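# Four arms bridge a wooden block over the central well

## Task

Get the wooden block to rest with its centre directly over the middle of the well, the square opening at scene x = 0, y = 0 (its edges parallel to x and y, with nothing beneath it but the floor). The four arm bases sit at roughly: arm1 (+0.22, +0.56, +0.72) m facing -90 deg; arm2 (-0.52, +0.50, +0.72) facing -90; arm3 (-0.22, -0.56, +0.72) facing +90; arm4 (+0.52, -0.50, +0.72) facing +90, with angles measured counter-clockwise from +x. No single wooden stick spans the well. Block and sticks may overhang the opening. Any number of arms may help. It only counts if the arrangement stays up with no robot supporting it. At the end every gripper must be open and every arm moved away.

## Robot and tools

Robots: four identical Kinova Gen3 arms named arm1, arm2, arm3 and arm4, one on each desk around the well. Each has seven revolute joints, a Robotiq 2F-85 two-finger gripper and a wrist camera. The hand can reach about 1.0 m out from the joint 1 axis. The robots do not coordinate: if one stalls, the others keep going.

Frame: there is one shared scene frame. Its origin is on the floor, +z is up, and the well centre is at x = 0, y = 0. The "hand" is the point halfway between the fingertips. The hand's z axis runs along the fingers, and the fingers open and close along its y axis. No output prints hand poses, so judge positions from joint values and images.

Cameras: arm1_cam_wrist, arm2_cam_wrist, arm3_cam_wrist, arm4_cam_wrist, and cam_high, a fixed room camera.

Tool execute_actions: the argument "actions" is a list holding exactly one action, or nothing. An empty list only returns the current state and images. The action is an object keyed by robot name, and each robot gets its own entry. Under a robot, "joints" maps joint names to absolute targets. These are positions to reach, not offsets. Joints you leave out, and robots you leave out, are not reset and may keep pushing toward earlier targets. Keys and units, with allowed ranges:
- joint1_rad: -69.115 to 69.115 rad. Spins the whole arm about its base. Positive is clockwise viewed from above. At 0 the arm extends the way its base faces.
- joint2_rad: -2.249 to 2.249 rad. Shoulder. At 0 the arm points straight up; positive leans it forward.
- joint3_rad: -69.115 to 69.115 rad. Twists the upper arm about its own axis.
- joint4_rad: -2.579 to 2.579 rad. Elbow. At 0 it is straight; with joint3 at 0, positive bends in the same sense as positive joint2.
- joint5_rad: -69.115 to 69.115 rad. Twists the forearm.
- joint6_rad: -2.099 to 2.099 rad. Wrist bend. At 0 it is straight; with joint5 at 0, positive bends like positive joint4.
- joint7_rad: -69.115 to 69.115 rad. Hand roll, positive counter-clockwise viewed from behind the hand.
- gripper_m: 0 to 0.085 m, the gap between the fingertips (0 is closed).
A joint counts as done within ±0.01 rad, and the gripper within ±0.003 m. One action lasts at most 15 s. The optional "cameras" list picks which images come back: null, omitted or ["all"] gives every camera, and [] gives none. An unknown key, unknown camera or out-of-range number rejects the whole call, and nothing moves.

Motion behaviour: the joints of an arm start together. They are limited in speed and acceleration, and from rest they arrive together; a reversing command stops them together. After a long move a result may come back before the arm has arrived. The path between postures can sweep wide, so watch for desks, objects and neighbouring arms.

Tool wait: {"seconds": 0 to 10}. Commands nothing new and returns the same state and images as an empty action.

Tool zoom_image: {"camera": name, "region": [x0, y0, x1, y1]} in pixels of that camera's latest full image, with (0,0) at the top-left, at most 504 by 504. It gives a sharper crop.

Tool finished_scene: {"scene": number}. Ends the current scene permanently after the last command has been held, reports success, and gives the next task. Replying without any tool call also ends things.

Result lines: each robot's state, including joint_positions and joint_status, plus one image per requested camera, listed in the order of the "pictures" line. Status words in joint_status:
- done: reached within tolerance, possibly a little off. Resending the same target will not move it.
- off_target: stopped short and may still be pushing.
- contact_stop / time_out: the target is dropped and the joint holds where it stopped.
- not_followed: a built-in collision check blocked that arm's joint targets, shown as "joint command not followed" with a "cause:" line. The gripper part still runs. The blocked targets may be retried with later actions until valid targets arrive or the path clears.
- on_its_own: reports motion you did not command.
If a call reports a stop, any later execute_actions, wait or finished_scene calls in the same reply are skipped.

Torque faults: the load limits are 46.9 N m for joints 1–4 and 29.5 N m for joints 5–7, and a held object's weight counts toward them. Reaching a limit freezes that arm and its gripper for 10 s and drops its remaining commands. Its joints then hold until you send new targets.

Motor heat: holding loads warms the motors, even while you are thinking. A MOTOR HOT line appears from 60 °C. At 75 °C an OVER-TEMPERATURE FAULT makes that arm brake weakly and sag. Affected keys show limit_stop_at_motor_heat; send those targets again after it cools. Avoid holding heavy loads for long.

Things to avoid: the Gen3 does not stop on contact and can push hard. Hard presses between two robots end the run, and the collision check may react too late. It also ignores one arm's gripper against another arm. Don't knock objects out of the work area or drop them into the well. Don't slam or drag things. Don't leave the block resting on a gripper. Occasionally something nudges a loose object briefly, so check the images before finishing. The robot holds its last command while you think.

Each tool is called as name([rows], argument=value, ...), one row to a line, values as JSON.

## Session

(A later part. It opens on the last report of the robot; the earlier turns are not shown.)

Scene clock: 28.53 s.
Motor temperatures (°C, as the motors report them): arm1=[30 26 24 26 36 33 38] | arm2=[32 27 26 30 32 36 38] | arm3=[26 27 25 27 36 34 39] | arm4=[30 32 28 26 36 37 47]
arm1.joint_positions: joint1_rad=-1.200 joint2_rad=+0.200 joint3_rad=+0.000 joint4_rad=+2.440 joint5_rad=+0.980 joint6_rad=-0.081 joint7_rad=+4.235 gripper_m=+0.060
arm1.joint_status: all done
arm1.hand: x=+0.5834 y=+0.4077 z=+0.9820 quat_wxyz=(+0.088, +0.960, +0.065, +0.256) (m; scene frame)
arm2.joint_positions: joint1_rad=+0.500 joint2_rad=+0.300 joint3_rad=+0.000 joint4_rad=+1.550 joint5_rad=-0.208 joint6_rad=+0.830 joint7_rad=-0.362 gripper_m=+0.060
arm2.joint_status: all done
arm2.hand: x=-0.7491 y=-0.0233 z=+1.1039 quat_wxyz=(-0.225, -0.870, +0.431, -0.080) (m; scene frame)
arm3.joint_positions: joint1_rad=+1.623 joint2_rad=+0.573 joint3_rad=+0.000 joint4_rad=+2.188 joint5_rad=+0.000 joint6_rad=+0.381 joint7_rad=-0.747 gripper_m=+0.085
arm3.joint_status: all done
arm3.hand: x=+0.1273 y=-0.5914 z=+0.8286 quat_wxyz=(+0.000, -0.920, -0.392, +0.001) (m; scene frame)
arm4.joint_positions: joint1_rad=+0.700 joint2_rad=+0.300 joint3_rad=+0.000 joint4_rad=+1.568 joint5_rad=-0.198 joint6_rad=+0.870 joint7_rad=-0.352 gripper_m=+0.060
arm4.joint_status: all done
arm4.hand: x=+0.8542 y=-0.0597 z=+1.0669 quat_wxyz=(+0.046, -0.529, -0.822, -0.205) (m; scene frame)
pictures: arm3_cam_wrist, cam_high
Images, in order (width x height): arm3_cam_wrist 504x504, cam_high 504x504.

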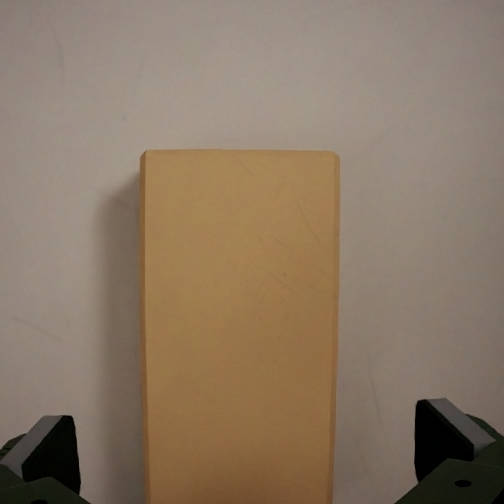

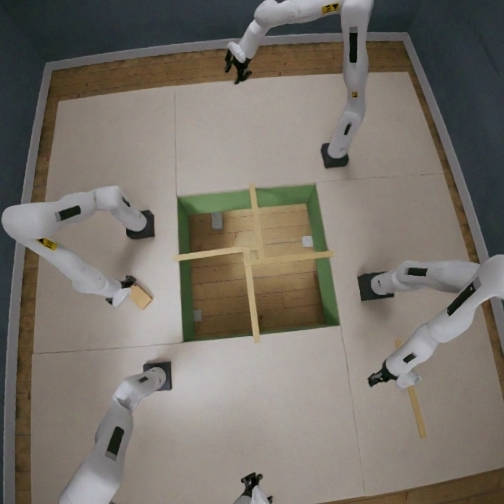

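execute_actions([
  {"arm3":{"joints":{"joint1_rad":1.592,"joint2_rad":0.801,"joint4_rad":2.172,"joint6_rad":0.168,"joint7_rad":-0.8}}},
], cameras=["arm3_cam_wrist"])

execute_actions([
  {"arm3":{"joints":{"gripper_m":0.04}}},
], cameras=[])

execute_actions([
  {"arm3":{"joints":{"joint2_rad":0.5,"joint6_rad":0.47}}},
], cameras=[])

execute_actions([
  {"arm3":{"joints":{"joint1_rad":0.36,"joint2_rad":0.926,"joint4_rad":1.22,"joint6_rad":0.995,"joint7_rad":-1.242}}},
], cameras=[])

execute_actions([
  {"arm3":{"joints":{"joint2_rad":0.975,"joint4_rad":1.238,"joint6_rad":0.928}}},
], cameras=["cam_high","arm3_cam_wrist"])

Scene clock: 30.17 s.
Motor temperatures (°C, as the motors report them): arm1=[30 26 24 26 36 33 38] | arm2=[32 27 26 30 32 36 38] | arm3=[26 27 25 27 36 34 39] | arm4=[30 32 28 26 36 37 47]
arm1.joint_positions: joint1_rad=-1.200 joint2_rad=+0.200 joint3_rad=+0.000 joint4_rad=+2.440 joint5_rad=+0.980 joint6_rad=-0.081 joint7_rad=+4.235 gripper_m=+0.060
arm1.joint_status: not commanded
arm1.hand: x=+0.5834 y=+0.4077 z=+0.9820 quat_wxyz=(+0.087, +0.960, +0.065, +0.256) (m; scene frame)
arm2.joint_positions: joint1_rad=+0.500 joint2_rad=+0.300 joint3_rad=+0.000 joint4_rad=+1.550 joint5_rad=-0.208 joint6_rad=+0.830 joint7_rad=-0.362 gripper_m=+0.060
arm2.joint_status: not commanded
arm2.hand: x=-0.7491 y=-0.0233 z=+1.1039 quat_wxyz=(-0.225, -0.870, +0.431, -0.080) (m; scene frame)
arm3.joint_positions: joint1_rad=+1.592 joint2_rad=+0.801 joint3_rad=+0.000 joint4_rad=+2.172 joint5_rad=+0.000 joint6_rad=+0.168 joint7_rad=-0.800 gripper_m=+0.085
arm3.joint_status: all done
arm3.hand: x=+0.1383 y=-0.5806 z=+0.7499 quat_wxyz=(+0.000, -0.924, -0.381, +0.000) (m; scene frame)
arm4.joint_positions: joint1_rad=+0.700 joint2_rad=+0.300 joint3_rad=+0.000 joint4_rad=+1.568 joint5_rad=-0.198 joint6_rad=+0.870 joint7_rad=-0.352 gripper_m=+0.060
arm4.joint_status: not commanded
arm4.hand: x=+0.8542 y=-0.0597 z=+1.0669 quat_wxyz=(+0.046, -0.529, -0.822, -0.205) (m; scene frame)
pictures: arm3_cam_wrist
Images, in order (width x height): arm3_cam_wrist 504x504.

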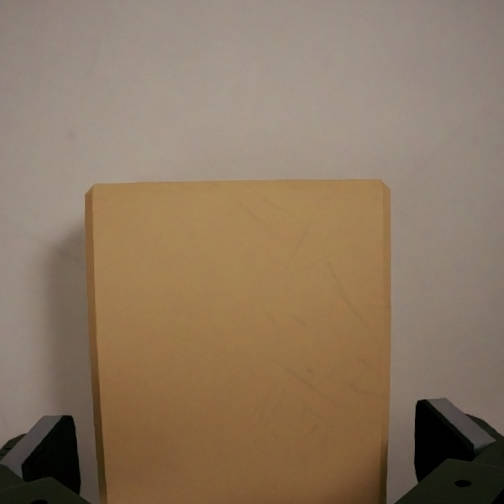

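Scene clock: 31.00 s.
Motor temperatures (°C, as the motors report them): arm1=[30 26 24 26 36 33 38] | arm2=[32 27 26 30 32 36 38] | arm3=[26 27 25 27 36 34 39] | arm4=[30 32 28 26 36 37 47]
arm1.joint_positions: joint1_rad=-1.200 joint2_rad=+0.200 joint3_rad=+0.000 joint4_rad=+2.440 joint5_rad=+0.980 joint6_rad=-0.081 joint7_rad=+4.235 gripper_m=+0.060
arm1.joint_status: not commanded
arm1.hand: x=+0.5834 y=+0.4077 z=+0.9820 quat_wxyz=(+0.087, +0.960, +0.065, +0.256) (m; scene frame)
arm2.joint_positions: joint1_rad=+0.500 joint2_rad=+0.300 joint3_rad=+0.000 joint4_rad=+1.550 joint5_rad=-0.208 joint6_rad=+0.830 joint7_rad=-0.362 gripper_m=+0.060
arm2.joint_status: not commanded
arm2.hand: x=-0.7491 y=-0.0233 z=+1.1039 quat_wxyz=(-0.225, -0.870, +0.431, -0.080) (m; scene frame)
arm3.joint_positions: joint1_rad=+1.592 joint2_rad=+0.797 joint3_rad=+0.000 joint4_rad=+2.173 joint5_rad=+0.000 joint6_rad=+0.170 joint7_rad=-0.800 gripper_m=+0.066
arm3.joint_status: gripper_m off_target (ended at +0.066, target +0.040)
arm3.hand: x=+0.1382 y=-0.5806 z=+0.7510 quat_wxyz=(+0.000, -0.924, -0.381, +0.000) (m; scene frame)
arm4.joint_positions: joint1_rad=+0.700 joint2_rad=+0.300 joint3_rad=+0.000 joint4_rad=+1.568 joint5_rad=-0.198 joint6_rad=+0.870 joint7_rad=-0.352 gripper_m=+0.060
arm4.joint_status: not commanded
arm4.hand: x=+0.8542 y=-0.0597 z=+1.0669 quat_wxyz=(+0.046, -0.529, -0.822, -0.205) (m; scene frame)
pictures: none
No camera images: the call's "cameras" was empty. Leave "cameras" out to get every camera's image.

Scene clock: 32.53 s.
Motor temperatures (°C, as the motors report them): arm1=[30 26 24 26 36 33 38] | arm2=[32 27 26 30 32 36 38] | arm3=[26 27 25 27 36 34 39] | arm4=[30 32 28 26 36 37 47]
arm1.joint_positions: joint1_rad=-1.200 joint2_rad=+0.200 joint3_rad=+0.000 joint4_rad=+2.440 joint5_rad=+0.980 joint6_rad=-0.081 joint7_rad=+4.235 gripper_m=+0.060
arm1.joint_status: not commanded
arm1.hand: x=+0.5834 y=+0.4077 z=+0.9820 quat_wxyz=(+0.087, +0.960, +0.065, +0.256) (m; scene frame)
arm2.joint_positions: joint1_rad=+0.500 joint2_rad=+0.300 joint3_rad=+0.000 joint4_rad=+1.550 joint5_rad=-0.208 joint6_rad=+0.830 joint7_rad=-0.362 gripper_m=+0.060
arm2.joint_status: not commanded
arm2.hand: x=-0.7491 y=-0.0233 z=+1.1039 quat_wxyz=(-0.225, -0.870, +0.431, -0.080) (m; scene frame)
arm3.joint_positions: joint1_rad=+1.592 joint2_rad=+0.501 joint3_rad=+0.000 joint4_rad=+2.172 joint5_rad=+0.000 joint6_rad=+0.470 joint7_rad=-0.800 gripper_m=+0.066
arm3.joint_status: all done
arm3.hand: x=+0.1267 y=-0.5807 z=+0.8553 quat_wxyz=(+0.000, -0.924, -0.381, +0.001) (m; scene frame)
arm4.joint_positions: joint1_rad=+0.700 joint2_rad=+0.300 joint3_rad=+0.000 joint4_rad=+1.568 joint5_rad=-0.198 joint6_rad=+0.870 joint7_rad=-0.352 gripper_m=+0.060
arm4.joint_status: not commanded
arm4.hand: x=+0.8542 y=-0.0597 z=+1.0669 quat_wxyz=(+0.046, -0.529, -0.822, -0.205) (m; scene frame)
pictures: none
No camera images: the call's "cameras" was empty. Leave "cameras" out to get every camera's image.

Scene clock: 35.17 s.
Motor temperatures (°C, as the motors report them): arm1=[30 26 24 26 36 33 38] | arm2=[32 27 26 30 32 36 38] | arm3=[26 27 25 27 36 34 39] | arm4=[30 32 28 26 36 37 47]
arm1.joint_positions: joint1_rad=-1.200 joint2_rad=+0.200 joint3_rad=+0.000 joint4_rad=+2.440 joint5_rad=+0.980 joint6_rad=-0.081 joint7_rad=+4.235 gripper_m=+0.060
arm1.joint_status: not commanded
arm1.hand: x=+0.5834 y=+0.4077 z=+0.9820 quat_wxyz=(+0.087, +0.960, +0.065, +0.256) (m; scene frame)
arm2.joint_positions: joint1_rad=+0.500 joint2_rad=+0.300 joint3_rad=+0.000 joint4_rad=+1.550 joint5_rad=-0.208 joint6_rad=+0.830 joint7_rad=-0.362 gripper_m=+0.060
arm2.joint_status: not commanded
arm2.hand: x=-0.7491 y=-0.0233 z=+1.1039 quat_wxyz=(-0.225, -0.870, +0.431, -0.080) (m; scene frame)
arm3.joint_positions: joint1_rad=+0.360 joint2_rad=+0.928 joint3_rad=+0.000 joint4_rad=+1.221 joint5_rad=+0.000 joint6_rad=+0.995 joint7_rad=-1.242 gripper_m=+0.066
arm3.joint_status: all done
arm3.hand: x=-0.0009 y=-0.0003 z=+0.8475 quat_wxyz=(+0.000, -0.706, -0.708, +0.001) (m; scene frame)
arm4.joint_positions: joint1_rad=+0.700 joint2_rad=+0.300 joint3_rad=+0.000 joint4_rad=+1.568 joint5_rad=-0.198 joint6_rad=+0.870 joint7_rad=-0.352 gripper_m=+0.060
arm4.joint_status: not commanded
arm4.hand: x=+0.8542 y=-0.0597 z=+1.0669 quat_wxyz=(+0.046, -0.529, -0.822, -0.205) (m; scene frame)
pictures: none
No camera images: the call's "cameras" was empty. Leave "cameras" out to get every camera's image.

Scene clock: 36.00 s.
Motor temperatures (°C, as the motors report them): arm1=[30 26 24 26 36 33 38] | arm2=[32 27 26 30 32 36 38] | arm3=[26 27 25 27 36 34 39] | arm4=[30 32 28 26 36 37 47]
arm1.joint_positions: joint1_rad=-1.200 joint2_rad=+0.200 joint3_rad=+0.000 joint4_rad=+2.440 joint5_rad=+0.980 joint6_rad=-0.081 joint7_rad=+4.235 gripper_m=+0.060
arm1.joint_status: not commanded
arm1.hand: x=+0.5834 y=+0.4077 z=+0.9820 quat_wxyz=(+0.087, +0.960, +0.065, +0.256) (m; scene frame)
arm2.joint_positions: joint1_rad=+0.500 joint2_rad=+0.300 joint3_rad=+0.000 joint4_rad=+1.550 joint5_rad=-0.208 joint6_rad=+0.830 joint7_rad=-0.362 gripper_m=+0.060
arm2.joint_status: not commanded
arm2.hand: x=-0.7491 y=-0.0233 z=+1.1039 quat_wxyz=(-0.225, -0.870, +0.431, -0.080) (m; scene frame)
arm3.joint_positions: joint1_rad=+0.360 joint2_rad=+0.971 joint3_rad=+0.000 joint4_rad=+1.237 joint5_rad=+0.000 joint6_rad=+0.930 joint7_rad=-1.242 gripper_m=+0.066
arm3.joint_status: all done
arm3.hand: x=-0.0008 y=+0.0013 z=+0.8171 quat_wxyz=(+0.001, -0.706, -0.708, -0.001) (m; scene frame)
arm4.joint_positions: joint1_rad=+0.700 joint2_rad=+0.300 joint3_rad=+0.000 joint4_rad=+1.568 joint5_rad=-0.198 joint6_rad=+0.870 joint7_rad=-0.352 gripper_m=+0.060
arm4.joint_status: not commanded
arm4.hand: x=+0.8542 y=-0.0597 z=+1.0669 quat_wxyz=(+0.046, -0.529, -0.822, -0.205) (m; scene frame)
pictures: arm3_cam_wrist, cam_high
Images, in order (width x height): arm3_cam_wrist 504x504, cam_high 504x504.

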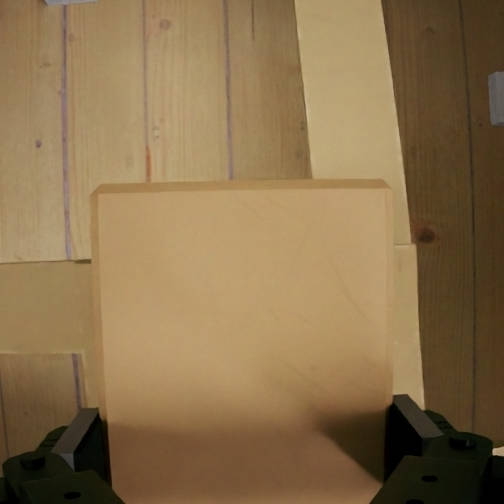

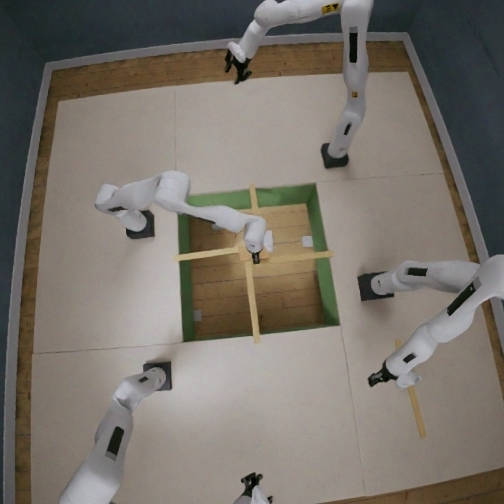

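execute_actions([
  {"arm3":{"joints":{"gripper_m":0.085}}},
], cameras=[])

execute_actions([
  {"arm3":{"joints":{"joint2_rad":0.3,"joint6_rad":1.6}}},
], cameras=["cam_high"])

Scene clock: 37.10 s.
Motor temperatures (°C, as the motors report them): arm1=[30 26 24 26 36 33 38] | arm2=[32 27 26 30 32 36 38] | arm3=[26 27 25 27 36 34 39] | arm4=[30 32 28 26 36 37 47]
arm1.joint_positions: joint1_rad=-1.200 joint2_rad=+0.200 joint3_rad=+0.000 joint4_rad=+2.440 joint5_rad=+0.980 joint6_rad=-0.081 joint7_rad=+4.235 gripper_m=+0.060
arm1.joint_status: not commanded
arm1.hand: x=+0.5834 y=+0.4077 z=+0.9820 quat_wxyz=(+0.087, +0.960, +0.065, +0.256) (m; scene frame)
arm2.joint_positions: joint1_rad=+0.500 joint2_rad=+0.300 joint3_rad=+0.000 joint4_rad=+1.550 joint5_rad=-0.208 joint6_rad=+0.830 joint7_rad=-0.362 gripper_m=+0.060
arm2.joint_status: not commanded
arm2.hand: x=-0.7491 y=-0.0233 z=+1.1039 quat_wxyz=(-0.225, -0.870, +0.431, -0.080) (m; scene frame)
arm3.joint_positions: joint1_rad=+0.360 joint2_rad=+0.975 joint3_rad=+0.000 joint4_rad=+1.238 joint5_rad=+0.000 joint6_rad=+0.928 joint7_rad=-1.242 gripper_m=+0.085
arm3.joint_status: all done
arm3.hand: x=-0.0007 y=+0.0004 z=+0.8147 quat_wxyz=(+0.000, -0.706, -0.708, +0.000) (m; scene frame)
arm4.joint_positions: joint1_rad=+0.700 joint2_rad=+0.300 joint3_rad=+0.000 joint4_rad=+1.568 joint5_rad=-0.198 joint6_rad=+0.870 joint7_rad=-0.352 gripper_m=+0.060
arm4.joint_status: not commanded
arm4.hand: x=+0.8542 y=-0.0597 z=+1.0669 quat_wxyz=(+0.046, -0.529, -0.822, -0.205) (m; scene frame)
pictures: none
No camera images: the call's "cameras" was empty. Leave "cameras" out to get every camera's image.

Scene clock: 39.17 s.
Motor temperatures (°C, as the motors report them): arm1=[30 26 24 26 36 33 38] | arm2=[32 27 26 30 32 36 38] | arm3=[26 27 25 27 36 34 39] | arm4=[30 32 28 26 36 37 47]
arm1.joint_positions: joint1_rad=-1.200 joint2_rad=+0.200 joint3_rad=+0.000 joint4_rad=+2.440 joint5_rad=+0.980 joint6_rad=-0.081 joint7_rad=+4.235 gripper_m=+0.060
arm1.joint_status: not commanded
arm1.hand: x=+0.5834 y=+0.4077 z=+0.9820 quat_wxyz=(+0.087, +0.960, +0.065, +0.256) (m; scene frame)
arm2.joint_positions: joint1_rad=+0.500 joint2_rad=+0.300 joint3_rad=+0.000 joint4_rad=+1.550 joint5_rad=-0.208 joint6_rad=+0.830 joint7_rad=-0.362 gripper_m=+0.060
arm2.joint_status: not commanded
arm2.hand: x=-0.7491 y=-0.0233 z=+1.1039 quat_wxyz=(-0.225, -0.870, +0.431, -0.080) (m; scene frame)
arm3.joint_positions: joint1_rad=+0.360 joint2_rad=+0.300 joint3_rad=+0.000 joint4_rad=+1.238 joint5_rad=+0.000 joint6_rad=+1.600 joint7_rad=-1.242 gripper_m=+0.085
arm3.joint_status: all done
arm3.hand: x=-0.0519 y=-0.1515 z=+1.1792 quat_wxyz=(+0.001, -0.706, -0.708, -0.001) (m; scene frame)
arm4.joint_positions: joint1_rad=+0.700 joint2_rad=+0.300 joint3_rad=+0.000 joint4_rad=+1.568 joint5_rad=-0.198 joint6_rad=+0.870 joint7_rad=-0.352 gripper_m=+0.060
arm4.joint_status: not commanded
arm4.hand: x=+0.8542 y=-0.0597 z=+1.0669 quat_wxyz=(+0.046, -0.529, -0.822, -0.205) (m; scene frame)
pictures: cam_high
Images, in order (width x height): cam_high 504x504.

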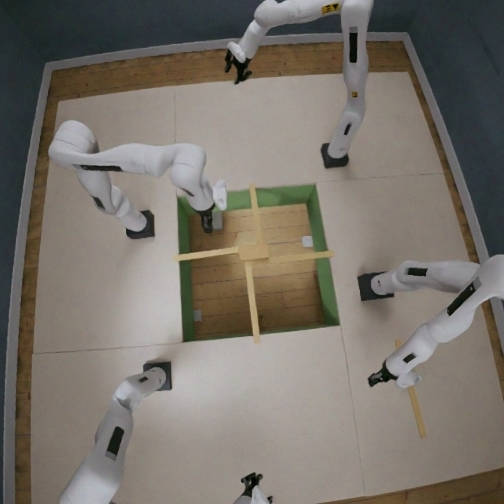

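finished_scene(scene=2)

The scene is finished: the task was done.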